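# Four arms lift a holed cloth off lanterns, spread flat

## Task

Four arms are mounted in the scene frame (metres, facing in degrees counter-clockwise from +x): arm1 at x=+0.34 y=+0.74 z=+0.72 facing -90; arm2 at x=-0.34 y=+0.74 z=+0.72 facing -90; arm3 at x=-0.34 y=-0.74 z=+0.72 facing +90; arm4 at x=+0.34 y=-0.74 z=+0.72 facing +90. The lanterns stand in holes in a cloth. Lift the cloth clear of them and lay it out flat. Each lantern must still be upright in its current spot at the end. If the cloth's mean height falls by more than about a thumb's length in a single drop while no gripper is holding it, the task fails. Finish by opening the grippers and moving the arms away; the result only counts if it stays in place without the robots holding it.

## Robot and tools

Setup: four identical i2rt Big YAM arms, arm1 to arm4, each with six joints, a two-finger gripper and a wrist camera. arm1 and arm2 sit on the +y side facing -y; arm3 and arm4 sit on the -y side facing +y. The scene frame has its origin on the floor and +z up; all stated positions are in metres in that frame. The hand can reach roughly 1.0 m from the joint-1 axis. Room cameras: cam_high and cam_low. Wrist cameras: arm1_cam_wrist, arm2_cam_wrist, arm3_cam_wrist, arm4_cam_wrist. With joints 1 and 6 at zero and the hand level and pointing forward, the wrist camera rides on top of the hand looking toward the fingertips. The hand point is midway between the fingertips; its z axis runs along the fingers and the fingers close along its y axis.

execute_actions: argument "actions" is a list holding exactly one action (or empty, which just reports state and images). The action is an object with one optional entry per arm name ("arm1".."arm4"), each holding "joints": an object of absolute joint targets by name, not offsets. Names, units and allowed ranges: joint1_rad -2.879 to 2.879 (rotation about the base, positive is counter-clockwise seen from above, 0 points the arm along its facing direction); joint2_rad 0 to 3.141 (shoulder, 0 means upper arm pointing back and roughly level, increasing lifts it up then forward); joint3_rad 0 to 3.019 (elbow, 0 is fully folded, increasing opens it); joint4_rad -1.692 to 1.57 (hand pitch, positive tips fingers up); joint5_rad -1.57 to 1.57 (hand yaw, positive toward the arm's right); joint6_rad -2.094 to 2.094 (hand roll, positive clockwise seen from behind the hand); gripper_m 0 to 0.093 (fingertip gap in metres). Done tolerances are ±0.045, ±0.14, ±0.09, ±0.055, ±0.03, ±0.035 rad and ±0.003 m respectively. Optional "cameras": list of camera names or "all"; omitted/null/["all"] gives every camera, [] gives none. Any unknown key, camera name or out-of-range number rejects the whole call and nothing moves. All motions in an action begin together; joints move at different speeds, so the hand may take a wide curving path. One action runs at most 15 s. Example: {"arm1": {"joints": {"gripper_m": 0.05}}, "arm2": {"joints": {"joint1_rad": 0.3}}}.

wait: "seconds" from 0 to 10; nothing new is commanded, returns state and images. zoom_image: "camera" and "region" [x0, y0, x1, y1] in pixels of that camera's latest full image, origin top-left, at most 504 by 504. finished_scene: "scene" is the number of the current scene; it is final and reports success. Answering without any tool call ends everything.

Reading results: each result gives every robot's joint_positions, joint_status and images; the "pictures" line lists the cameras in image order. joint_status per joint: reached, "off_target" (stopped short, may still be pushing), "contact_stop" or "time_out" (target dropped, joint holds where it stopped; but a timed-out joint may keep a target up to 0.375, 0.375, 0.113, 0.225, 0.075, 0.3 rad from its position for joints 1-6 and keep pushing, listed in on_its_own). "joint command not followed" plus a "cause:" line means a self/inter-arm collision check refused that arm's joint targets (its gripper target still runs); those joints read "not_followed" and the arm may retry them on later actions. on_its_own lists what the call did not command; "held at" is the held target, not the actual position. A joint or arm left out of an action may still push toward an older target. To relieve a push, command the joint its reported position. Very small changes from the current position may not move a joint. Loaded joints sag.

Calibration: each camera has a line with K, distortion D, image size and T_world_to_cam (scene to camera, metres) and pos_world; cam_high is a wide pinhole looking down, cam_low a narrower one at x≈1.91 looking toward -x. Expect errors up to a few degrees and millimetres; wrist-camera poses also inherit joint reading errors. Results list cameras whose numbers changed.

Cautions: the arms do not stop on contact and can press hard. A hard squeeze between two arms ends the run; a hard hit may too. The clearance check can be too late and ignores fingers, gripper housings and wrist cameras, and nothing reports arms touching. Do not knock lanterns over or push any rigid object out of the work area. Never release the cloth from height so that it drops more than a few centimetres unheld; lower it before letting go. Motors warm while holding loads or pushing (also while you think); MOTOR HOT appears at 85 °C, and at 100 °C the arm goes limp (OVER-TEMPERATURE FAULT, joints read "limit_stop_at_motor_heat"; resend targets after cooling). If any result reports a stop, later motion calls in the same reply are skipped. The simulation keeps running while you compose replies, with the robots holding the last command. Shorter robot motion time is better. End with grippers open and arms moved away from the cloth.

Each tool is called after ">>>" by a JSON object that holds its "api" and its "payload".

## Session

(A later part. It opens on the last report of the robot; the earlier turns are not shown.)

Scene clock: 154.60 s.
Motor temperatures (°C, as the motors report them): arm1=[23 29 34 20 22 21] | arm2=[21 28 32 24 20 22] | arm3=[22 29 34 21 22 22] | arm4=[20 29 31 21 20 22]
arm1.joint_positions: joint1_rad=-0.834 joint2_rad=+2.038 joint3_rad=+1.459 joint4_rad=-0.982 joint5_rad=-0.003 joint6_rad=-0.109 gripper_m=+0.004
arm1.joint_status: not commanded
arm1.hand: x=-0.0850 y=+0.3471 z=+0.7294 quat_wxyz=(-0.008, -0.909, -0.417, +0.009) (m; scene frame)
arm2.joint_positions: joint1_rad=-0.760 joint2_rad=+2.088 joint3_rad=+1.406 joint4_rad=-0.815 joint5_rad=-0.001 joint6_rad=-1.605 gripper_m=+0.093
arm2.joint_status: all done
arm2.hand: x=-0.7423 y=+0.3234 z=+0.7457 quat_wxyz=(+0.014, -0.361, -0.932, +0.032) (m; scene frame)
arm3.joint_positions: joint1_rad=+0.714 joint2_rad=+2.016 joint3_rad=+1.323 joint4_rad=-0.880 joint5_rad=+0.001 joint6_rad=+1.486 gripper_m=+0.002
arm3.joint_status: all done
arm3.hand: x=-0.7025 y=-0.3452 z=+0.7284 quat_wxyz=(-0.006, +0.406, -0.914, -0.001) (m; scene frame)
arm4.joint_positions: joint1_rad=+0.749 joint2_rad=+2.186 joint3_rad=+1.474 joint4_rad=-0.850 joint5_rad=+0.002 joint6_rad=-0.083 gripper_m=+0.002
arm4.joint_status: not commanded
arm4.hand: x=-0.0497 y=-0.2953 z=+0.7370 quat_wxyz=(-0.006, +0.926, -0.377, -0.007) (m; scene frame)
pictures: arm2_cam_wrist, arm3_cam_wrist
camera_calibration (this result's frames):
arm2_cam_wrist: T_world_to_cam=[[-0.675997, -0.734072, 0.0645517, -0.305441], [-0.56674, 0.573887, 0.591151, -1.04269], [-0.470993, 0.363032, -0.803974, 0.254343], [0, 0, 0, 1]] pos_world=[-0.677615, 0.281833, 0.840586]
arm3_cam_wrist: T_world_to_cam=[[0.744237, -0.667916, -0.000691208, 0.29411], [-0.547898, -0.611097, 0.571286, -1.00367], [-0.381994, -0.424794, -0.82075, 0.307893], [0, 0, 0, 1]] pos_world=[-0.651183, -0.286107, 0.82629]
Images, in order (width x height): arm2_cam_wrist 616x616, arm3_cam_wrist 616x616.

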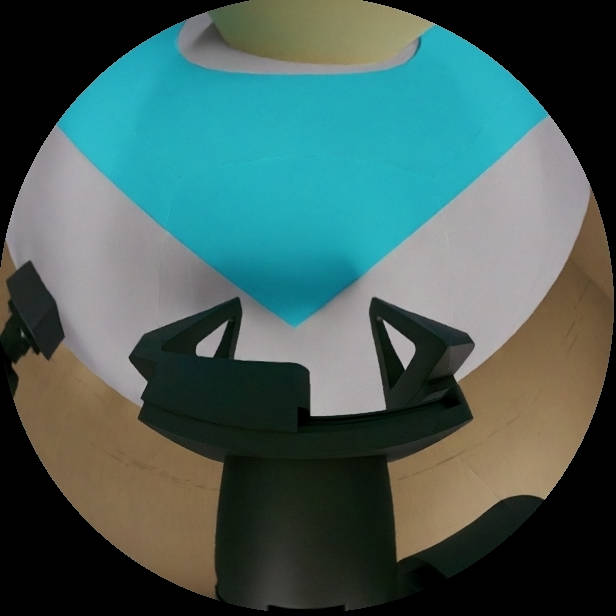

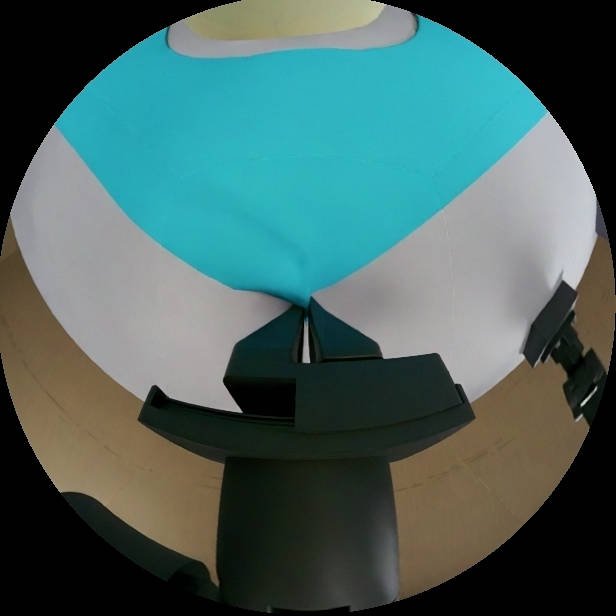

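>>> {"api": "execute_actions", "payload": {"actions": [{"arm2":{"joints":{"joint2_rad":2.125,"joint4_rad":-0.845}}}], "cameras": ["arm2_cam_wrist"]}}

Scene clock: 157.57 s.
Motor temperatures (°C, as the motors report them): arm1=[23 29 34 20 22 21] | arm2=[21 28 32 24 20 22] | arm3=[22 29 34 21 22 22] | arm4=[20 29 30 21 20 22]
arm1.joint_positions: joint1_rad=-0.834 joint2_rad=+2.038 joint3_rad=+1.459 joint4_rad=-0.982 joint5_rad=-0.003 joint6_rad=-0.109 gripper_m=+0.004
arm1.joint_status: not commanded
arm1.hand: x=-0.0850 y=+0.3471 z=+0.7294 quat_wxyz=(-0.008, -0.909, -0.417, +0.009) (m; scene frame)
arm2.joint_positions: joint1_rad=-0.760 joint2_rad=+2.119 joint3_rad=+1.406 joint4_rad=-0.832 joint5_rad=-0.001 joint6_rad=-1.605 gripper_m=+0.093
arm2.joint_status: all done
arm2.hand: x=-0.7351 y=+0.3309 z=+0.7286 quat_wxyz=(+0.005, -0.361, -0.932, +0.010) (m; scene frame)
arm3.joint_positions: joint1_rad=+0.714 joint2_rad=+2.016 joint3_rad=+1.323 joint4_rad=-0.880 joint5_rad=+0.001 joint6_rad=+1.486 gripper_m=+0.002
arm3.joint_status: not commanded
arm3.hand: x=-0.7025 y=-0.3452 z=+0.7284 quat_wxyz=(-0.006, +0.406, -0.914, -0.001) (m; scene frame)
arm4.joint_positions: joint1_rad=+0.749 joint2_rad=+2.186 joint3_rad=+1.474 joint4_rad=-0.850 joint5_rad=+0.002 joint6_rad=-0.083 gripper_m=+0.002
arm4.joint_status: not commanded
arm4.hand: x=-0.0497 y=-0.2953 z=+0.7370 quat_wxyz=(-0.006, +0.926, -0.377, -0.007) (m; scene frame)
pictures: arm2_cam_wrist
camera_calibration (this result's frames):
arm2_cam_wrist: T_world_to_cam=[[-0.677415, -0.735406, 0.0169316, -0.259914], [-0.586388, 0.553759, 0.591185, -1.04054], [-0.444137, 0.390549, -0.806358, 0.253641], [0, 0, 0, 1]] pos_world=[-0.67358, 0.286008, 0.82408]
Images, in order (width x height): arm2_cam_wrist 616x616.

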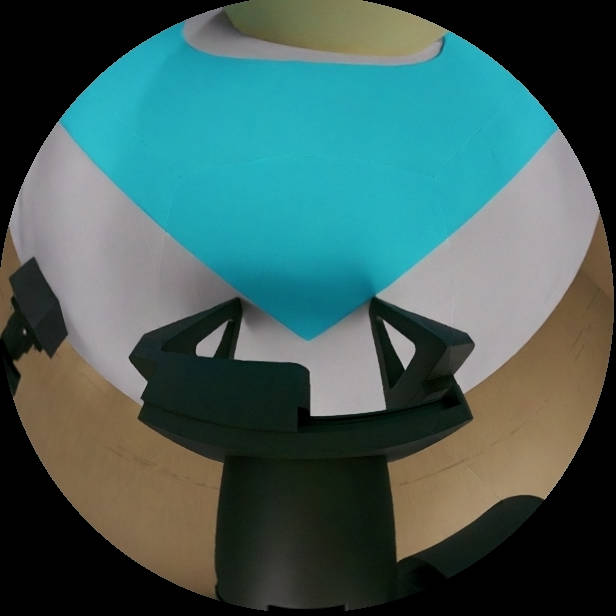

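The corner tip is now centred between the fingertips, so I'll close arm2's gripper.

>>> {"api": "execute_actions", "payload": {"actions": [{"arm2":{"joints":{"gripper_m":0.0}}}], "cameras": ["arm2_cam_wrist"]}}

Scene clock: 159.23 s.
Motor temperatures (°C, as the motors report them): arm1=[23 29 34 20 22 21] | arm2=[21 28 32 24 20 22] | arm3=[22 29 34 21 22 22] | arm4=[20 29 30 21 20 22]
arm1.joint_positions: joint1_rad=-0.834 joint2_rad=+2.038 joint3_rad=+1.459 joint4_rad=-0.982 joint5_rad=-0.003 joint6_rad=-0.109 gripper_m=+0.004
arm1.joint_status: not commanded
arm1.hand: x=-0.0850 y=+0.3471 z=+0.7294 quat_wxyz=(-0.008, -0.909, -0.417, +0.009) (m; scene frame)
arm2.joint_positions: joint1_rad=-0.760 joint2_rad=+2.119 joint3_rad=+1.406 joint4_rad=-0.833 joint5_rad=-0.001 joint6_rad=-1.606 gripper_m=+0.003
arm2.joint_status: all done
arm2.hand: x=-0.7349 y=+0.3310 z=+0.7286 quat_wxyz=(+0.005, -0.361, -0.933, +0.010) (m; scene frame)
arm3.joint_positions: joint1_rad=+0.714 joint2_rad=+2.016 joint3_rad=+1.323 joint4_rad=-0.880 joint5_rad=+0.001 joint6_rad=+1.486 gripper_m=+0.002
arm3.joint_status: not commanded
arm3.hand: x=-0.7025 y=-0.3452 z=+0.7284 quat_wxyz=(-0.006, +0.406, -0.914, -0.001) (m; scene frame)
arm4.joint_positions: joint1_rad=+0.749 joint2_rad=+2.186 joint3_rad=+1.474 joint4_rad=-0.850 joint5_rad=+0.002 joint6_rad=-0.083 gripper_m=+0.002
arm4.joint_status: not commanded
arm4.hand: x=-0.0497 y=-0.2953 z=+0.7370 quat_wxyz=(-0.006, +0.926, -0.377, -0.007) (m; scene frame)
pictures: arm2_cam_wrist
camera_calibration (this result's frames):
arm2_cam_wrist: T_world_to_cam=[[-0.677144, -0.735673, 0.0161684, -0.258883], [-0.58691, 0.55321, 0.591182, -1.04074], [-0.443861, 0.390826, -0.806376, 0.253769], [0, 0, 0, 1]] pos_world=[-0.673482, 0.286113, 0.824084]
Images, in order (width x height): arm2_cam_wrist 616x616.

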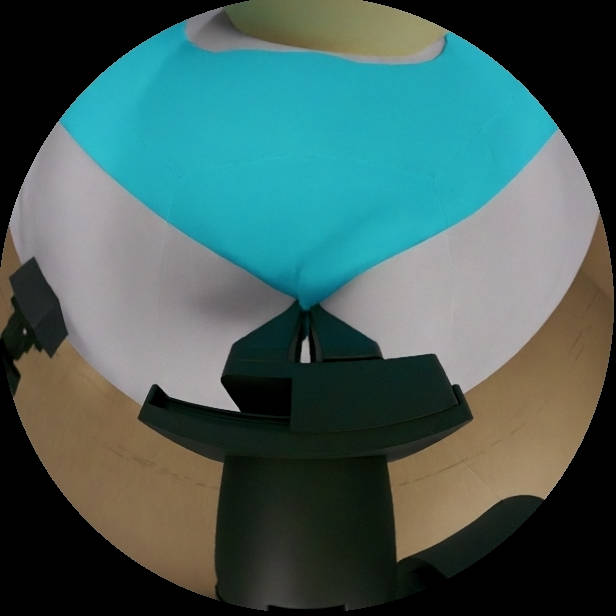

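>>> {"api": "execute_actions", "payload": {"actions": [{"arm1":{"joints":{"joint2_rad":1.892,"joint3_rad":1.659,"joint4_rad":-1.295,"gripper_m":0.0}},"arm2":{"joints":{"joint2_rad":1.932,"joint3_rad":1.556,"joint4_rad":-1.152,"gripper_m":0.0}},"arm3":{"joints":{"joint2_rad":1.824,"joint3_rad":1.477,"joint4_rad":-1.181,"gripper_m":0.0}},"arm4":{"joints":{"joint2_rad":2.005,"joint3_rad":1.592,"joint4_rad":-1.119,"gripper_m":0.0}}}], "cameras": ["cam_low"]}}

Scene clock: 180.97 s.
Motor temperatures (°C, as the motors report them): arm1=[23 30 34 20 22 21] | arm2=[21 28 32 24 20 22] | arm3=[22 29 34 21 22 22] | arm4=[20 29 31 21 20 22]
arm1.joint_positions: joint1_rad=-0.834 joint2_rad=+1.890 joint3_rad=+1.633 joint4_rad=-1.281 joint5_rad=-0.003 joint6_rad=-0.109 gripper_m=+0.004
arm1.joint_status: gripper_m off_target (ended at +0.004, target +0.000); the others done
arm1.hand: x=-0.0899 y=+0.3437 z=+0.8726 quat_wxyz=(-0.012, -0.909, -0.417, +0.020) (m; scene frame)
arm2.joint_positions: joint1_rad=-0.760 joint2_rad=+1.935 joint3_rad=+1.524 joint4_rad=-1.140 joint5_rad=-0.002 joint6_rad=-1.606 gripper_m=+0.003
arm2.joint_status: all done
arm2.hand: x=-0.7369 y=+0.3283 z=+0.8677 quat_wxyz=(+0.003, -0.361, -0.933, +0.008) (m; scene frame)
arm3.joint_positions: joint1_rad=+0.713 joint2_rad=+1.819 joint3_rad=+1.448 joint4_rad=-1.166 joint5_rad=+0.003 joint6_rad=+1.486 gripper_m=+0.002
arm3.joint_status: all done
arm3.hand: x=-0.7069 y=-0.3417 z=+0.8722 quat_wxyz=(-0.001, +0.406, -0.914, -0.019) (m; scene frame)
arm4.joint_positions: joint1_rad=+0.749 joint2_rad=+1.999 joint3_rad=+1.581 joint4_rad=-1.105 joint5_rad=+0.002 joint6_rad=-0.083 gripper_m=+0.002
arm4.joint_status: all done
arm4.hand: x=-0.0586 y=-0.2855 z=+0.8781 quat_wxyz=(-0.014, +0.926, -0.377, -0.024) (m; scene frame)
pictures: cam_low
Images, in order (width x height): cam_low 504x504.

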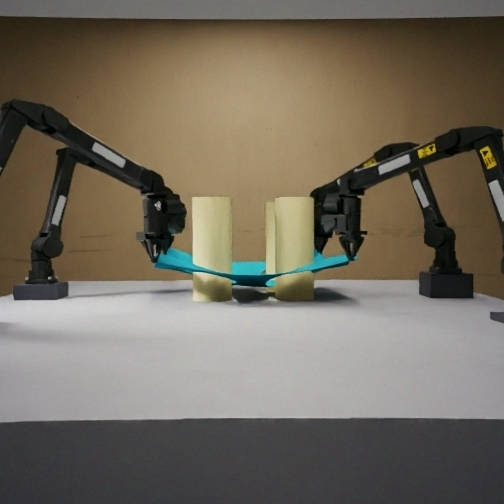

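>>> {"api": "execute_actions", "payload": {"actions": [{"arm1":{"joints":{"joint2_rad":1.781,"joint3_rad":1.834,"joint4_rad":-1.489,"gripper_m":0.0}},"arm2":{"joints":{"joint2_rad":1.760,"joint3_rad":1.655,"joint4_rad":-1.328,"gripper_m":0.0}},"arm3":{"joints":{"joint2_rad":1.671,"joint3_rad":1.613,"joint4_rad":-1.379,"gripper_m":0.0}},"arm4":{"joints":{"joint2_rad":1.825,"joint3_rad":1.660,"joint4_rad":-1.284,"gripper_m":0.0}}}], "cameras": ["cam_low"]}}

Scene clock: 195.03 s.
Motor temperatures (°C, as the motors report them): arm1=[23 30 36 20 22 21] | arm2=[21 28 33 24 20 22] | arm3=[22 29 36 21 22 22] | arm4=[20 30 32 21 20 22]
arm1.joint_positions: joint1_rad=-0.834 joint2_rad=+1.779 joint3_rad=+1.799 joint4_rad=-1.475 joint5_rad=-0.003 joint6_rad=-0.109 gripper_m=+0.004
arm1.joint_status: gripper_m off_target (ended at +0.004, target +0.000); the others done
arm1.hand: x=-0.0852 y=+0.3492 z=+0.9969 quat_wxyz=(-0.025, -0.907, -0.416, +0.060) (m; scene frame)
arm2.joint_positions: joint1_rad=-0.760 joint2_rad=+1.762 joint3_rad=+1.619 joint4_rad=-1.313 joint5_rad=-0.003 joint6_rad=-1.606 gripper_m=+0.003
arm2.joint_status: all done
arm2.hand: x=-0.7309 y=+0.3338 z=+0.9963 quat_wxyz=(+0.021, -0.360, -0.931, +0.051) (m; scene frame)
arm3.joint_positions: joint1_rad=+0.711 joint2_rad=+1.665 joint3_rad=+1.577 joint4_rad=-1.363 joint5_rad=+0.004 joint6_rad=+1.486 gripper_m=+0.002
arm3.joint_status: all done
arm3.hand: x=-0.7002 y=-0.3492 z=+0.9989 quat_wxyz=(+0.013, +0.404, -0.913, -0.059) (m; scene frame)
arm4.joint_positions: joint1_rad=+0.749 joint2_rad=+1.820 joint3_rad=+1.644 joint4_rad=-1.267 joint5_rad=+0.002 joint6_rad=-0.083 gripper_m=+0.002
arm4.joint_status: all done
arm4.hand: x=-0.0495 y=-0.2966 z=+1.0018 quat_wxyz=(-0.032, +0.924, -0.376, -0.059) (m; scene frame)
pictures: cam_low
Images, in order (width x height): cam_low 504x504.

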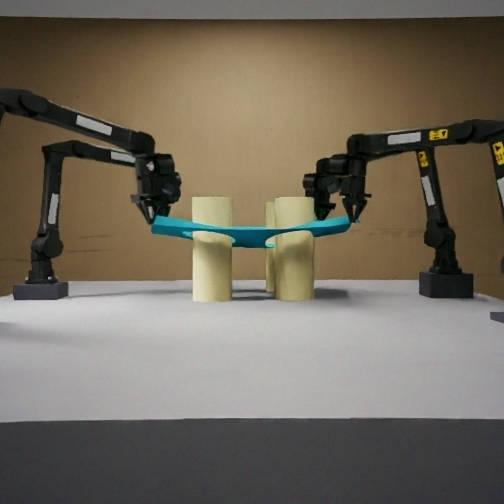

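>>> {"api": "execute_actions", "payload": {"actions": [{"arm1":{"joints":{"joint2_rad":1.679,"joint3_rad":2.040,"joint4_rad":-1.538,"gripper_m":0.0}},"arm2":{"joints":{"joint2_rad":1.605,"joint3_rad":1.794,"joint4_rad":-1.363,"gripper_m":0.0}},"arm3":{"joints":{"joint2_rad":1.540,"joint3_rad":1.791,"joint4_rad":-1.431,"gripper_m":0.0}},"arm4":{"joints":{"joint2_rad":1.655,"joint3_rad":1.764,"joint4_rad":-1.306,"gripper_m":0.0}}}], "cameras": ["cam_low"]}}

Scene clock: 205.33 s.
Motor temperatures (°C, as the motors report them): arm1=[23 29 37 20 22 21] | arm2=[21 28 34 24 20 22] | arm3=[22 28 38 21 22 22] | arm4=[20 29 33 21 20 22]
arm1.joint_positions: joint1_rad=-0.834 joint2_rad=+1.684 joint3_rad=+2.004 joint4_rad=-1.524 joint5_rad=-0.003 joint6_rad=-0.109 gripper_m=+0.004
arm1.joint_status: gripper_m off_target (ended at +0.004, target +0.000); the others done
arm1.hand: x=-0.0887 y=+0.3471 z=+1.1363 quat_wxyz=(-0.064, -0.893, -0.409, +0.177) (m; scene frame)
arm2.joint_positions: joint1_rad=-0.760 joint2_rad=+1.611 joint3_rad=+1.757 joint4_rad=-1.349 joint5_rad=-0.004 joint6_rad=-1.606 gripper_m=+0.003
arm2.joint_status: all done
arm2.hand: x=-0.7341 y=+0.3301 z=+1.1379 quat_wxyz=(+0.070, -0.354, -0.917, +0.167) (m; scene frame)
arm3.joint_positions: joint1_rad=+0.710 joint2_rad=+1.537 joint3_rad=+1.755 joint4_rad=-1.415 joint5_rad=+0.005 joint6_rad=+1.486 gripper_m=+0.002
arm3.joint_status: all done
arm3.hand: x=-0.7037 y=-0.3465 z=+1.1406 quat_wxyz=(+0.053, +0.398, -0.898, -0.179) (m; scene frame)
arm4.joint_positions: joint1_rad=+0.749 joint2_rad=+1.657 joint3_rad=+1.745 joint4_rad=-1.291 joint5_rad=+0.002 joint6_rad=-0.083 gripper_m=+0.002
arm4.joint_status: all done
arm4.hand: x=-0.0509 y=-0.2955 z=+1.1382 quat_wxyz=(-0.086, +0.910, -0.370, -0.166) (m; scene frame)
pictures: cam_low
Images, in order (width x height): cam_low 504x504.

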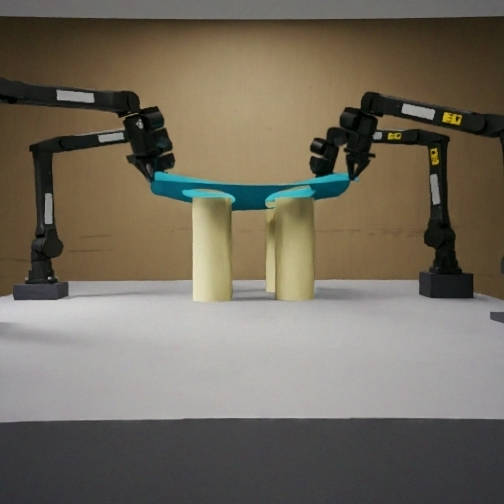

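>>> {"api": "execute_actions", "payload": {"actions": [{"arm1":{"joints":{"joint2_rad":1.672,"joint3_rad":2.343,"joint4_rad":-1.588,"gripper_m":0.0}},"arm2":{"joints":{"joint2_rad":1.575,"joint3_rad":2.064,"joint4_rad":-1.455,"gripper_m":0.0}},"arm3":{"joints":{"joint2_rad":1.536,"joint3_rad":2.099,"joint4_rad":-1.535,"gripper_m":0.0}},"arm4":{"joints":{"joint2_rad":1.604,"joint3_rad":2.008,"joint4_rad":-1.386,"gripper_m":0.0}}}], "cameras": ["cam_low","cam_high"]}}

Scene clock: 214.20 s.
Motor temperatures (°C, as the motors report them): arm1=[23 29 38 20 22 21] | arm2=[21 27 35 24 20 22] | arm3=[22 28 39 21 22 22] | arm4=[20 29 34 21 20 22]
arm1.joint_positions: joint1_rad=-0.834 joint2_rad=+1.678 joint3_rad=+2.300 joint4_rad=-1.576 joint5_rad=-0.003 joint6_rad=-0.109 gripper_m=+0.004
arm1.joint_status: gripper_m off_target (ended at +0.004, target +0.000); the others done
arm1.hand: x=-0.0879 y=+0.3491 z=+1.2683 quat_wxyz=(-0.102, -0.864, -0.396, +0.292) (m; scene frame)
arm2.joint_positions: joint1_rad=-0.760 joint2_rad=+1.572 joint3_rad=+2.014 joint4_rad=-1.441 joint5_rad=-0.005 joint6_rad=-1.606 gripper_m=+0.003
arm2.joint_status: all done
arm2.hand: x=-0.7324 y=+0.3312 z=+1.2718 quat_wxyz=(+0.109, -0.345, -0.895, +0.259) (m; scene frame)
arm3.joint_positions: joint1_rad=+0.709 joint2_rad=+1.540 joint3_rad=+2.055 joint4_rad=-1.520 joint5_rad=+0.006 joint6_rad=+1.486 gripper_m=+0.002
arm3.joint_status: all done
arm3.hand: x=-0.7059 y=-0.3451 z=+1.2674 quat_wxyz=(+0.083, +0.388, -0.878, -0.267) (m; scene frame)
arm4.joint_positions: joint1_rad=+0.749 joint2_rad=+1.602 joint3_rad=+1.975 joint4_rad=-1.371 joint5_rad=+0.002 joint6_rad=-0.083 gripper_m=+0.002
arm4.joint_status: all done
arm4.hand: x=-0.0503 y=-0.2967 z=+1.2711 quat_wxyz=(-0.131, +0.887, -0.361, -0.255) (m; scene frame)
pictures: cam_high, cam_low
Images, in order (width x height): cam_high 504x504, cam_low 504x504.

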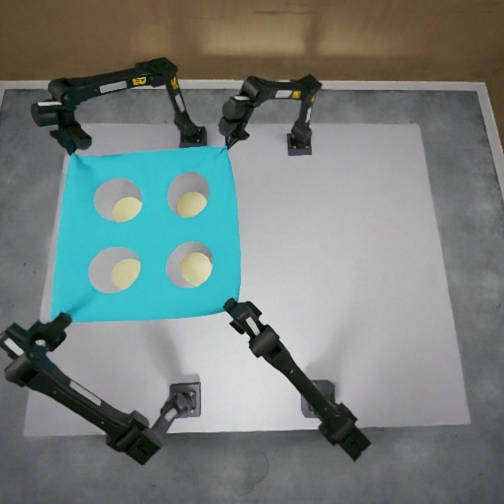

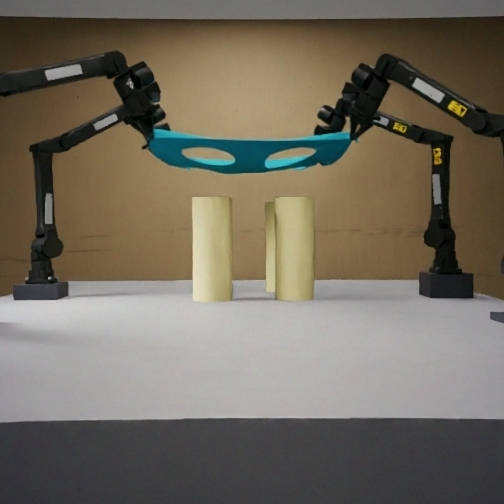

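>>> {"api": "execute_actions", "payload": {"actions": [{"arm1":{"joints":{"joint1_rad":-0.583,"joint2_rad":1.362,"joint3_rad":1.945,"joint4_rad":-1.515,"joint6_rad":0.155,"gripper_m":0.0}},"arm2":{"joints":{"joint1_rad":-0.505,"joint2_rad":1.308,"joint3_rad":1.741,"joint4_rad":-1.417,"joint6_rad":-1.333,"gripper_m":0.0}},"arm3":{"joints":{"joint1_rad":0.422,"joint2_rad":1.281,"joint3_rad":1.806,"joint6_rad":1.182,"gripper_m":0.0}},"arm4":{"joints":{"joint1_rad":0.490,"joint2_rad":1.350,"joint3_rad":1.704,"joint4_rad":-1.340,"joint6_rad":-0.357,"gripper_m":0.0}}}], "cameras": ["cam_high"]}}

Scene clock: 229.23 s.
Motor temperatures (°C, as the motors report them): arm1=[23 29 38 20 22 21] | arm2=[21 27 36 24 20 22] | arm3=[22 28 40 21 22 22] | arm4=[20 29 35 21 20 22]
arm1.joint_positions: joint1_rad=-0.577 joint2_rad=+1.377 joint3_rad=+1.939 joint4_rad=-1.523 joint5_rad=-0.001 joint6_rad=+0.143 gripper_m=+0.004
arm1.joint_status: gripper_m off_target (ended at +0.004, target +0.000); the others done
arm1.hand: x=+0.0815 y=+0.3414 z=+1.2630 quat_wxyz=(-0.168, -0.864, -0.399, +0.256) (m; scene frame)
arm2.joint_positions: joint1_rad=-0.488 joint2_rad=+1.315 joint3_rad=+1.746 joint4_rad=-1.432 joint5_rad=-0.008 joint6_rad=-1.344 gripper_m=+0.003
arm2.joint_status: all done
arm2.hand: x=-0.5612 y=+0.3243 z=+1.2726 quat_wxyz=(+0.035, -0.341, -0.898, +0.277) (m; scene frame)
arm3.joint_positions: joint1_rad=+0.408 joint2_rad=+1.284 joint3_rad=+1.805 joint4_rad=-1.522 joint5_rad=+0.006 joint6_rad=+1.195 gripper_m=+0.002
arm3.joint_status: all done
arm3.hand: x=-0.5287 y=-0.3431 z=+1.2729 quat_wxyz=(+0.002, +0.383, -0.879, -0.283) (m; scene frame)
arm4.joint_positions: joint1_rad=+0.478 joint2_rad=+1.352 joint3_rad=+1.705 joint4_rad=-1.345 joint5_rad=-0.001 joint6_rad=-0.344 gripper_m=+0.002
arm4.joint_status: all done
arm4.hand: x=+0.1228 y=-0.2927 z=+1.2721 quat_wxyz=(-0.194, +0.885, -0.365, -0.214) (m; scene frame)
pictures: cam_high
Images, in order (width x height): cam_high 504x504.

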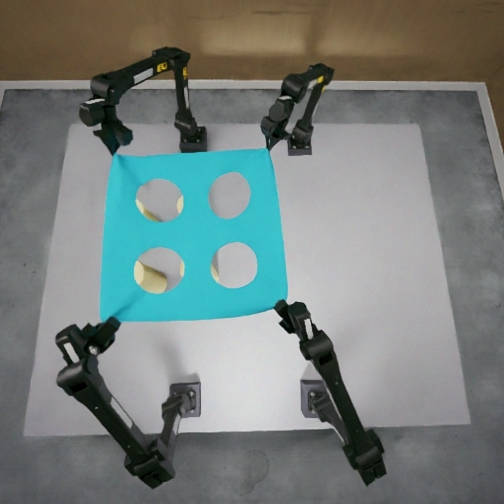

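>>> {"api": "execute_actions", "payload": {"actions": [{"arm1":{"joints":{"joint1_rad":-0.242,"joint2_rad":1.208,"joint3_rad":1.82,"joint4_rad":-1.56,"joint6_rad":0.483,"gripper_m":0.0}},"arm2":{"joints":{"joint1_rad":-0.152,"joint2_rad":1.182,"joint3_rad":1.645,"joint4_rad":-1.46,"joint6_rad":-0.998,"gripper_m":0.0}},"arm3":{"joints":{"joint1_rad":0.044,"joint2_rad":1.18,"joint3_rad":1.733,"joint4_rad":-1.55,"joint6_rad":0.821,"gripper_m":0.0}},"arm4":{"joints":{"joint1_rad":0.1605,"joint2_rad":1.23,"joint3_rad":1.61,"joint4_rad":-1.377,"joint6_rad":-0.672,"gripper_m":0.0}}}], "cameras": []}}

Scene clock: 246.33 s.
Motor temperatures (°C, as the motors report them): arm1=[23 28 36 20 22 21] | arm2=[21 26 34 24 20 22] | arm3=[22 27 38 21 22 22] | arm4=[20 28 33 21 20 22]
arm1.joint_positions: joint1_rad=-0.241 joint2_rad=+1.211 joint3_rad=+1.815 joint4_rad=-1.549 joint5_rad=-0.001 joint6_rad=+0.471 gripper_m=+0.004
arm1.joint_status: gripper_m off_target (ended at +0.004, target +0.000); the others done
arm1.hand: x=+0.2454 y=+0.3469 z=+1.2712 quat_wxyz=(-0.247, -0.860, -0.402, +0.194) (m; scene frame)
arm2.joint_positions: joint1_rad=-0.144 joint2_rad=+1.184 joint3_rad=+1.647 joint4_rad=-1.444 joint5_rad=-0.007 joint6_rad=-1.008 gripper_m=+0.003
arm2.joint_status: all done
arm2.hand: x=-0.4007 y=+0.3230 z=+1.2793 quat_wxyz=(-0.062, -0.336, -0.896, +0.282) (m; scene frame)
arm3.joint_positions: joint1_rad=+0.038 joint2_rad=+1.197 joint3_rad=+1.728 joint4_rad=-1.531 joint5_rad=+0.005 joint6_rad=+0.834 gripper_m=+0.002
arm3.joint_status: all done
arm3.hand: x=-0.3685 y=-0.3360 z=+1.2722 quat_wxyz=(-0.098, +0.379, -0.880, -0.267) (m; scene frame)
arm4.joint_positions: joint1_rad=+0.162 joint2_rad=+1.229 joint3_rad=+1.608 joint4_rad=-1.363 joint5_rad=-0.001 joint6_rad=-0.658 gripper_m=+0.002
arm4.joint_status: all done
arm4.hand: x=+0.2795 y=-0.2968 z=+1.2772 quat_wxyz=(-0.254, +0.883, -0.366, -0.147) (m; scene frame)
pictures: none
No camera images: the call's "cameras" was empty. Leave "cameras" out to get every camera's image.

>>> {"api": "execute_actions", "payload": {"actions": [{"arm1":{"joints":{"joint1_rad":0.184,"joint2_rad":1.2,"joint3_rad":1.81,"joint4_rad":-1.56,"joint6_rad":0.909,"gripper_m":0.0}},"arm2":{"joints":{"joint1_rad":0.2565,"joint2_rad":1.2,"joint3_rad":1.665,"joint4_rad":-1.445,"joint6_rad":-0.59,"gripper_m":0.0}},"arm3":{"joints":{"joint1_rad":-0.373,"joint2_rad":1.23,"joint3_rad":1.80,"joint4_rad":-1.53,"joint6_rad":0.404,"gripper_m":0.0}},"arm4":{"joints":{"joint1_rad":-0.216,"joint2_rad":1.255,"joint3_rad":1.635,"joint4_rad":-1.36,"joint6_rad":-1.048,"gripper_m":0.0}}}], "cameras": []}}

Scene clock: 255.57 s.
Motor temperatures (°C, as the motors report them): arm1=[23 27 36 20 22 21] | arm2=[21 26 34 24 20 22] | arm3=[22 27 38 21 22 22] | arm4=[20 28 33 21 20 22]
arm1.joint_positions: joint1_rad=+0.181 joint2_rad=+1.211 joint3_rad=+1.809 joint4_rad=-1.551 joint5_rad=+0.001 joint6_rad=+0.897 gripper_m=+0.004
arm1.joint_status: gripper_m off_target (ended at +0.004, target +0.000); the others done
arm1.hand: x=+0.4168 y=+0.3443 z=+1.2677 quat_wxyz=(-0.300, -0.862, -0.401, +0.077) (m; scene frame)
arm2.joint_positions: joint1_rad=+0.261 joint2_rad=+1.206 joint3_rad=+1.647 joint4_rad=-1.444 joint5_rad=-0.004 joint6_rad=-0.599 gripper_m=+0.003
arm2.joint_status: all done
arm2.hand: x=-0.2304 y=+0.3236 z=+1.2706 quat_wxyz=(-0.162, -0.340, -0.898, +0.227) (m; scene frame)
arm3.joint_positions: joint1_rad=-0.375 joint2_rad=+1.239 joint3_rad=+1.742 joint4_rad=-1.531 joint5_rad=+0.002 joint6_rad=+0.416 gripper_m=+0.002
arm3.joint_status: all done
arm3.hand: x=-0.1975 y=-0.3440 z=+1.2639 quat_wxyz=(-0.188, +0.383, -0.883, -0.199) (m; scene frame)
arm4.joint_positions: joint1_rad=-0.212 joint2_rad=+1.258 joint3_rad=+1.608 joint4_rad=-1.363 joint5_rad=-0.002 joint6_rad=-1.034 gripper_m=+0.002
arm4.joint_status: all done
arm4.hand: x=+0.4483 y=-0.2983 z=+1.2645 quat_wxyz=(-0.275, +0.888, -0.367, -0.044) (m; scene frame)
pictures: none
No camera images: the call's "cameras" was empty. Leave "cameras" out to get every camera's image.

>>> {"api": "execute_actions", "payload": {"actions": [{"arm1":{"joints":{"joint1_rad":0.534,"joint2_rad":1.335,"joint3_rad":1.96,"joint4_rad":-1.517,"joint6_rad":1.259,"gripper_m":0.0}},"arm2":{"joints":{"joint1_rad":0.58,"joint2_rad":1.36,"joint3_rad":1.83,"joint4_rad":-1.412,"joint6_rad":-0.266,"gripper_m":0.0}},"arm3":{"joints":{"joint1_rad":-0.684,"joint2_rad":1.418,"joint3_rad":1.975,"joint4_rad":-1.50,"joint6_rad":0.093,"gripper_m":0.0}},"arm4":{"joints":{"joint1_rad":-0.519,"joint2_rad":1.41,"joint3_rad":1.785,"joint4_rad":-1.337,"joint6_rad":-1.351,"gripper_m":0.0}}}], "cameras": ["cam_high"]}}

Scene clock: 265.23 s.
Motor temperatures (°C, as the motors report them): arm1=[23 27 36 20 22 21] | arm2=[21 26 34 24 20 22] | arm3=[22 27 40 21 22 22] | arm4=[20 28 34 21 20 22]
arm1.joint_positions: joint1_rad=+0.533 joint2_rad=+1.354 joint3_rad=+1.900 joint4_rad=-1.528 joint5_rad=+0.003 joint6_rad=+1.247 gripper_m=+0.004
arm1.joint_status: gripper_m off_target (ended at +0.004, target +0.000); the others done
arm1.hand: x=+0.5816 y=+0.3453 z=+1.2518 quat_wxyz=(-0.293, -0.866, -0.405, -0.026) (m; scene frame)
arm2.joint_positions: joint1_rad=+0.587 joint2_rad=+1.384 joint3_rad=+1.762 joint4_rad=-1.423 joint5_rad=-0.002 joint6_rad=-0.276 gripper_m=+0.003
arm2.joint_status: all done
arm2.hand: x=-0.0661 y=+0.3211 z=+1.2499 quat_wxyz=(-0.209, -0.341, -0.904, +0.152) (m; scene frame)
arm3.joint_positions: joint1_rad=-0.686 joint2_rad=+1.449 joint3_rad=+1.920 joint4_rad=-1.515 joint5_rad=+0.000 joint6_rad=+0.105 gripper_m=+0.002
arm3.joint_status: all done
arm3.hand: x=-0.0323 y=-0.3398 z=+1.2563 quat_wxyz=(-0.232, +0.384, -0.884, -0.130) (m; scene frame)
arm4.joint_positions: joint1_rad=-0.524 joint2_rad=+1.417 joint3_rad=+1.735 joint4_rad=-1.345 joint5_rad=-0.003 joint6_rad=-1.337 gripper_m=+0.002
arm4.joint_status: all done
arm4.hand: x=+0.6124 y=-0.3013 z=+1.2537 quat_wxyz=(-0.268, +0.888, -0.372, +0.039) (m; scene frame)
pictures: cam_high
Images, in order (width x height): cam_high 504x504.

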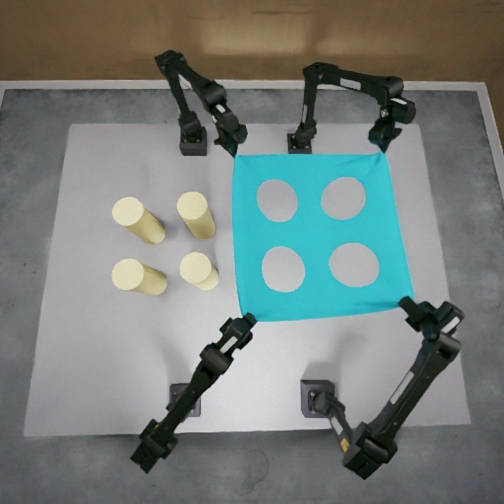

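>>> {"api": "execute_actions", "payload": {"actions": [{"arm1":{"joints":{"joint2_rad":1.318,"joint3_rad":1.517,"joint4_rad":-1.367,"gripper_m":0.0}},"arm2":{"joints":{"joint2_rad":1.37,"joint3_rad":1.419,"joint4_rad":-1.211,"gripper_m":0.0}},"arm3":{"joints":{"joint2_rad":1.395,"joint3_rad":1.522,"joint4_rad":-1.29,"gripper_m":0.0}},"arm4":{"joints":{"joint2_rad":1.458,"joint3_rad":1.43,"joint4_rad":-1.145,"gripper_m":0.0}}}], "cameras": []}}

Scene clock: 274.87 s.
Motor temperatures (°C, as the motors report them): arm1=[23 27 38 20 22 21] | arm2=[21 26 36 24 20 22] | arm3=[22 27 41 21 22 22] | arm4=[20 28 36 21 20 22]
arm1.joint_positions: joint1_rad=+0.533 joint2_rad=+1.337 joint3_rad=+1.505 joint4_rad=-1.378 joint5_rad=+0.003 joint6_rad=+1.248 gripper_m=+0.004
arm1.joint_status: gripper_m off_target (ended at +0.004, target +0.000); the others done
arm1.hand: x=+0.5775 y=+0.3486 z=+1.0915 quat_wxyz=(-0.183, -0.891, -0.416, -0.014) (m; scene frame)
arm2.joint_positions: joint1_rad=+0.587 joint2_rad=+1.391 joint3_rad=+1.419 joint4_rad=-1.220 joint5_rad=-0.002 joint6_rad=-0.275 gripper_m=+0.003
arm2.joint_status: all done
arm2.hand: x=-0.0676 y=+0.3242 z=+1.1042 quat_wxyz=(-0.152, -0.347, -0.919, +0.109) (m; scene frame)
arm3.joint_positions: joint1_rad=-0.686 joint2_rad=+1.418 joint3_rad=+1.515 joint4_rad=-1.303 joint5_rad=+0.000 joint6_rad=+0.105 gripper_m=+0.002
arm3.joint_status: all done
arm3.hand: x=-0.0359 y=-0.3449 z=+1.1028 quat_wxyz=(-0.163, +0.391, -0.901, -0.091) (m; scene frame)
arm4.joint_positions: joint1_rad=-0.524 joint2_rad=+1.466 joint3_rad=+1.419 joint4_rad=-1.157 joint5_rad=-0.003 joint6_rad=-1.338 gripper_m=+0.002
arm4.joint_status: all done
arm4.hand: x=+0.6111 y=-0.3015 z=+1.0965 quat_wxyz=(-0.183, +0.907, -0.379, +0.025) (m; scene frame)
pictures: none
No camera images: the call's "cameras" was empty. Leave "cameras" out to get every camera's image.

>>> {"api": "execute_actions", "payload": {"actions": [{"arm1":{"joints":{"joint2_rad":1.43,"joint3_rad":1.272,"joint4_rad":-1.205,"gripper_m":0.0}},"arm2":{"joints":{"joint2_rad":1.537,"joint3_rad":1.236,"joint4_rad":-1.06,"gripper_m":0.0}},"arm3":{"joints":{"joint2_rad":1.535,"joint3_rad":1.314,"joint4_rad":-1.14,"gripper_m":0.0}},"arm4":{"joints":{"joint2_rad":1.643,"joint3_rad":1.28,"joint4_rad":-1.008,"gripper_m":0.0}}}], "cameras": []}}

Scene clock: 281.67 s.
Motor temperatures (°C, as the motors report them): arm1=[23 27 37 20 22 21] | arm2=[21 26 35 24 20 22] | arm3=[22 27 40 21 22 22] | arm4=[20 28 35 21 20 22]
arm1.joint_positions: joint1_rad=+0.533 joint2_rad=+1.448 joint3_rad=+1.254 joint4_rad=-1.210 joint5_rad=+0.003 joint6_rad=+1.248 gripper_m=+0.004
arm1.joint_status: gripper_m off_target (ended at +0.004, target +0.000); the others done
arm1.hand: x=+0.5740 y=+0.3508 z=+0.9420 quat_wxyz=(-0.088, -0.903, -0.421, -0.003) (m; scene frame)
arm2.joint_positions: joint1_rad=+0.587 joint2_rad=+1.545 joint3_rad=+1.229 joint4_rad=-1.065 joint5_rad=-0.001 joint6_rad=-0.275 gripper_m=+0.003
arm2.joint_status: all done
arm2.hand: x=-0.0697 y=+0.3281 z=+0.9571 quat_wxyz=(-0.077, -0.352, -0.931, +0.054) (m; scene frame)
arm3.joint_positions: joint1_rad=-0.686 joint2_rad=+1.562 joint3_rad=+1.301 joint4_rad=-1.148 joint5_rad=+0.000 joint6_rad=+0.104 gripper_m=+0.002
arm3.joint_status: all done
arm3.hand: x=-0.0373 y=-0.3469 z=+0.9488 quat_wxyz=(-0.075, +0.397, -0.914, -0.042) (m; scene frame)
arm4.joint_positions: joint1_rad=-0.524 joint2_rad=+1.641 joint3_rad=+1.262 joint4_rad=-1.014 joint5_rad=-0.003 joint6_rad=-1.338 gripper_m=+0.002
arm4.joint_status: all done
arm4.hand: x=+0.6081 y=-0.3045 z=+0.9499 quat_wxyz=(-0.091, +0.919, -0.384, +0.010) (m; scene frame)
pictures: none
No camera images: the call's "cameras" was empty. Leave "cameras" out to get every camera's image.

>>> {"api": "execute_actions", "payload": {"actions": [{"arm1":{"joints":{"joint2_rad":1.64,"joint3_rad":1.166,"joint4_rad":-1.06,"gripper_m":0.0}},"arm2":{"joints":{"joint2_rad":1.803,"joint3_rad":1.21,"joint4_rad":-0.945,"gripper_m":0.0}},"arm3":{"joints":{"joint2_rad":1.772,"joint3_rad":1.266,"joint4_rad":-1.026,"gripper_m":0.0}},"arm4":{"joints":{"joint2_rad":1.91,"joint3_rad":1.275,"joint4_rad":-0.915,"gripper_m":0.0}}}], "cameras": []}}

Scene clock: 289.23 s.
Motor temperatures (°C, as the motors report them): arm1=[23 27 37 20 22 21] | arm2=[21 26 35 24 20 22] | arm3=[22 27 39 21 22 22] | arm4=[20 28 35 21 20 22]
arm1.joint_positions: joint1_rad=+0.533 joint2_rad=+1.658 joint3_rad=+1.155 joint4_rad=-1.063 joint5_rad=+0.003 joint6_rad=+1.248 gripper_m=+0.004
arm1.joint_status: gripper_m off_target (ended at +0.004, target +0.000); the others done
arm1.hand: x=+0.5732 y=+0.3493 z=+0.8153 quat_wxyz=(-0.008, -0.907, -0.422, +0.006) (m; scene frame)
arm2.joint_positions: joint1_rad=+0.587 joint2_rad=+1.814 joint3_rad=+1.207 joint4_rad=-0.951 joint5_rad=-0.001 joint6_rad=-0.275 gripper_m=+0.003
arm2.joint_status: all done
arm2.hand: x=-0.0662 y=+0.3235 z=+0.8244 quat_wxyz=(-0.005, -0.353, -0.935, +0.001) (m; scene frame)
arm3.joint_positions: joint1_rad=-0.686 joint2_rad=+1.801 joint3_rad=+1.257 joint4_rad=-1.034 joint5_rad=+0.000 joint6_rad=+0.104 gripper_m=+0.002
arm3.joint_status: all done
arm3.hand: x=-0.0338 y=-0.3425 z=+0.8207 quat_wxyz=(-0.002, +0.398, -0.917, +0.000) (m; scene frame)
arm4.joint_positions: joint1_rad=-0.524 joint2_rad=+1.911 joint3_rad=+1.262 joint4_rad=-0.920 joint5_rad=-0.003 joint6_rad=-1.338 gripper_m=+0.002
arm4.joint_status: all done
arm4.hand: x=+0.6090 y=-0.3013 z=+0.8180 quat_wxyz=(-0.004, +0.923, -0.385, -0.004) (m; scene frame)
pictures: none
No camera images: the call's "cameras" was empty. Leave "cameras" out to get every camera's image.

>>> {"api": "execute_actions", "payload": {"actions": [{"arm1":{"joints":{"joint2_rad":1.742,"joint3_rad":1.087,"joint4_rad":-0.88,"gripper_m":0.0}},"arm2":{"joints":{"joint2_rad":1.915,"joint3_rad":1.152,"joint4_rad":-0.776,"gripper_m":0.0}},"arm3":{"joints":{"joint2_rad":1.872,"joint3_rad":1.198,"joint4_rad":-0.857,"gripper_m":0.0}},"arm4":{"joints":{"joint2_rad":2.018,"joint3_rad":1.245,"joint4_rad":-0.776,"gripper_m":0.0}}}], "cameras": []}}

Scene clock: 296.40 s.
Motor temperatures (°C, as the motors report them): arm1=[23 28 36 20 22 21] | arm2=[21 26 34 24 20 22] | arm3=[22 28 39 21 22 22] | arm4=[20 28 34 21 20 22]
arm1.joint_positions: joint1_rad=+0.533 joint2_rad=+1.756 joint3_rad=+1.083 joint4_rad=-0.888 joint5_rad=+0.003 joint6_rad=+1.248 gripper_m=+0.004
arm1.joint_status: gripper_m off_target (ended at +0.004, target +0.000); the others done
arm1.hand: x=+0.5736 y=+0.3473 z=+0.7496 quat_wxyz=(-0.010, -0.907, -0.422, +0.006) (m; scene frame)
arm2.joint_positions: joint1_rad=+0.587 joint2_rad=+1.930 joint3_rad=+1.154 joint4_rad=-0.788 joint5_rad=-0.001 joint6_rad=-0.275 gripper_m=+0.003
arm2.joint_status: all done
arm2.hand: x=-0.0678 y=+0.3261 z=+0.7541 quat_wxyz=(-0.003, -0.353, -0.935, +0.000) (m; scene frame)
arm3.joint_positions: joint1_rad=-0.686 joint2_rad=+1.881 joint3_rad=+1.196 joint4_rad=-0.873 joint5_rad=+0.000 joint6_rad=+0.104 gripper_m=+0.002
arm3.joint_status: all done
arm3.hand: x=-0.0322 y=-0.3405 z=+0.7637 quat_wxyz=(-0.011, +0.398, -0.917, -0.006) (m; scene frame)
arm4.joint_positions: joint1_rad=-0.524 joint2_rad=+2.021 joint3_rad=+1.243 joint4_rad=-0.784 joint5_rad=-0.003 joint6_rad=-1.338 gripper_m=+0.002
arm4.joint_status: all done
arm4.hand: x=+0.6114 y=-0.2968 z=+0.7574 quat_wxyz=(-0.007, +0.923, -0.385, -0.004) (m; scene frame)
pictures: none
No camera images: the call's "cameras" was empty. Leave "cameras" out to get every camera's image.

Now release.

>>> {"api": "execute_actions", "payload": {"actions": [{"arm1":{"joints":{"gripper_m":0.093}},"arm2":{"joints":{"gripper_m":0.093}},"arm3":{"joints":{"gripper_m":0.093}},"arm4":{"joints":{"gripper_m":0.093}}}], "cameras": []}}

>>> {"api": "execute_actions", "payload": {"actions": [{"arm1":{"joints":{"joint2_rad":1.15}},"arm2":{"joints":{"joint2_rad":1.32}},"arm3":{"joints":{"joint2_rad":1.27}},"arm4":{"joints":{"joint2_rad":1.42}}}], "cameras": ["cam_high", "cam_low"]}}

Scene clock: 299.57 s.
Motor temperatures (°C, as the motors report them): arm1=[23 28 36 20 22 21] | arm2=[21 27 33 24 20 22] | arm3=[22 28 38 21 22 22] | arm4=[20 29 33 21 20 22]
arm1.joint_positions: joint1_rad=+0.533 joint2_rad=+1.756 joint3_rad=+1.083 joint4_rad=-0.888 joint5_rad=+0.003 joint6_rad=+1.248 gripper_m=+0.093
arm1.joint_status: all done
arm1.hand: x=+0.5736 y=+0.3473 z=+0.7496 quat_wxyz=(-0.010, -0.907, -0.422, +0.006) (m; scene frame)
arm2.joint_positions: joint1_rad=+0.587 joint2_rad=+1.930 joint3_rad=+1.154 joint4_rad=-0.788 joint5_rad=-0.001 joint6_rad=-0.274 gripper_m=+0.093
arm2.joint_status: all done
arm2.hand: x=-0.0678 y=+0.3261 z=+0.7541 quat_wxyz=(-0.003, -0.354, -0.935, +0.000) (m; scene frame)
arm3.joint_positions: joint1_rad=-0.686 joint2_rad=+1.881 joint3_rad=+1.196 joint4_rad=-0.873 joint5_rad=+0.000 joint6_rad=+0.104 gripper_m=+0.093
arm3.joint_status: all done
arm3.hand: x=-0.0322 y=-0.3405 z=+0.7637 quat_wxyz=(-0.011, +0.398, -0.917, -0.006) (m; scene frame)
arm4.joint_positions: joint1_rad=-0.524 joint2_rad=+2.021 joint3_rad=+1.243 joint4_rad=-0.784 joint5_rad=-0.003 joint6_rad=-1.338 gripper_m=+0.093
arm4.joint_status: all done
arm4.hand: x=+0.6114 y=-0.2968 z=+0.7574 quat_wxyz=(-0.007, +0.923, -0.385, -0.004) (m; scene frame)
pictures: none
No camera images: the call's "cameras" was empty. Leave "cameras" out to get every camera's image.

Scene clock: 301.07 s.
Motor temperatures (°C, as the motors report them): arm1=[23 28 36 20 22 21] | arm2=[21 27 33 24 20 22] | arm3=[22 28 38 21 22 22] | arm4=[20 29 33 21 20 22]
arm1.joint_positions: joint1_rad=+0.533 joint2_rad=+1.144 joint3_rad=+1.083 joint4_rad=-0.888 joint5_rad=+0.003 joint6_rad=+1.248 gripper_m=+0.093
arm1.joint_status: all done
arm1.hand: x=+0.5708 y=+0.3578 z=+1.0235 quat_wxyz=(-0.309, -0.861, -0.402, -0.028) (m; scene frame)
arm2.joint_positions: joint1_rad=+0.587 joint2_rad=+1.319 joint3_rad=+1.154 joint4_rad=-0.788 joint5_rad=-0.001 joint6_rad=-0.274 gripper_m=+0.093
arm2.joint_status: all done
arm2.hand: x=-0.0574 y=+0.3084 z=+1.0574 quat_wxyz=(-0.245, -0.337, -0.891, +0.178) (m; scene frame)
arm3.joint_positions: joint1_rad=-0.686 joint2_rad=+1.265 joint3_rad=+1.189 joint4_rad=-0.873 joint5_rad=+0.000 joint6_rad=+0.104 gripper_m=+0.093
arm3.joint_status: all done
arm3.hand: x=-0.0371 y=-0.3465 z=+1.0640 quat_wxyz=(-0.272, +0.378, -0.872, -0.153) (m; scene frame)
arm4.joint_positions: joint1_rad=-0.524 joint2_rad=+1.413 joint3_rad=+1.238 joint4_rad=-0.783 joint5_rad=-0.003 joint6_rad=-1.338 gripper_m=+0.093
arm4.joint_status: all done
arm4.hand: x=+0.6257 y=-0.2779 z=+1.0775 quat_wxyz=(-0.301, +0.879, -0.367, +0.045) (m; scene frame)
pictures: cam_high, cam_low
Images, in order (width x height): cam_high 504x504, cam_low 504x504.

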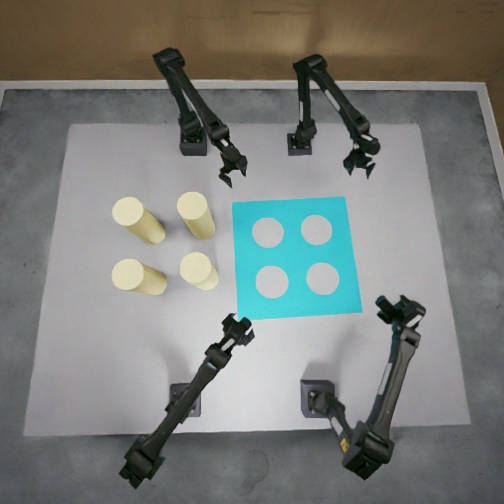

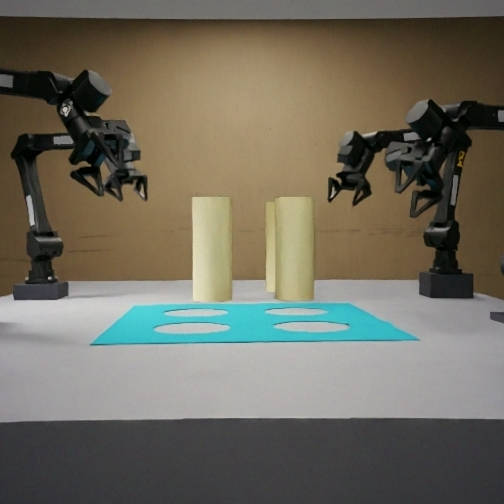

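The cloth lies flat beside the lanterns, all four lanterns are still standing, and the arms are clear.

>>> {"api": "finished_scene", "payload": {"scene": 2}}

The scene is finished: the task was done.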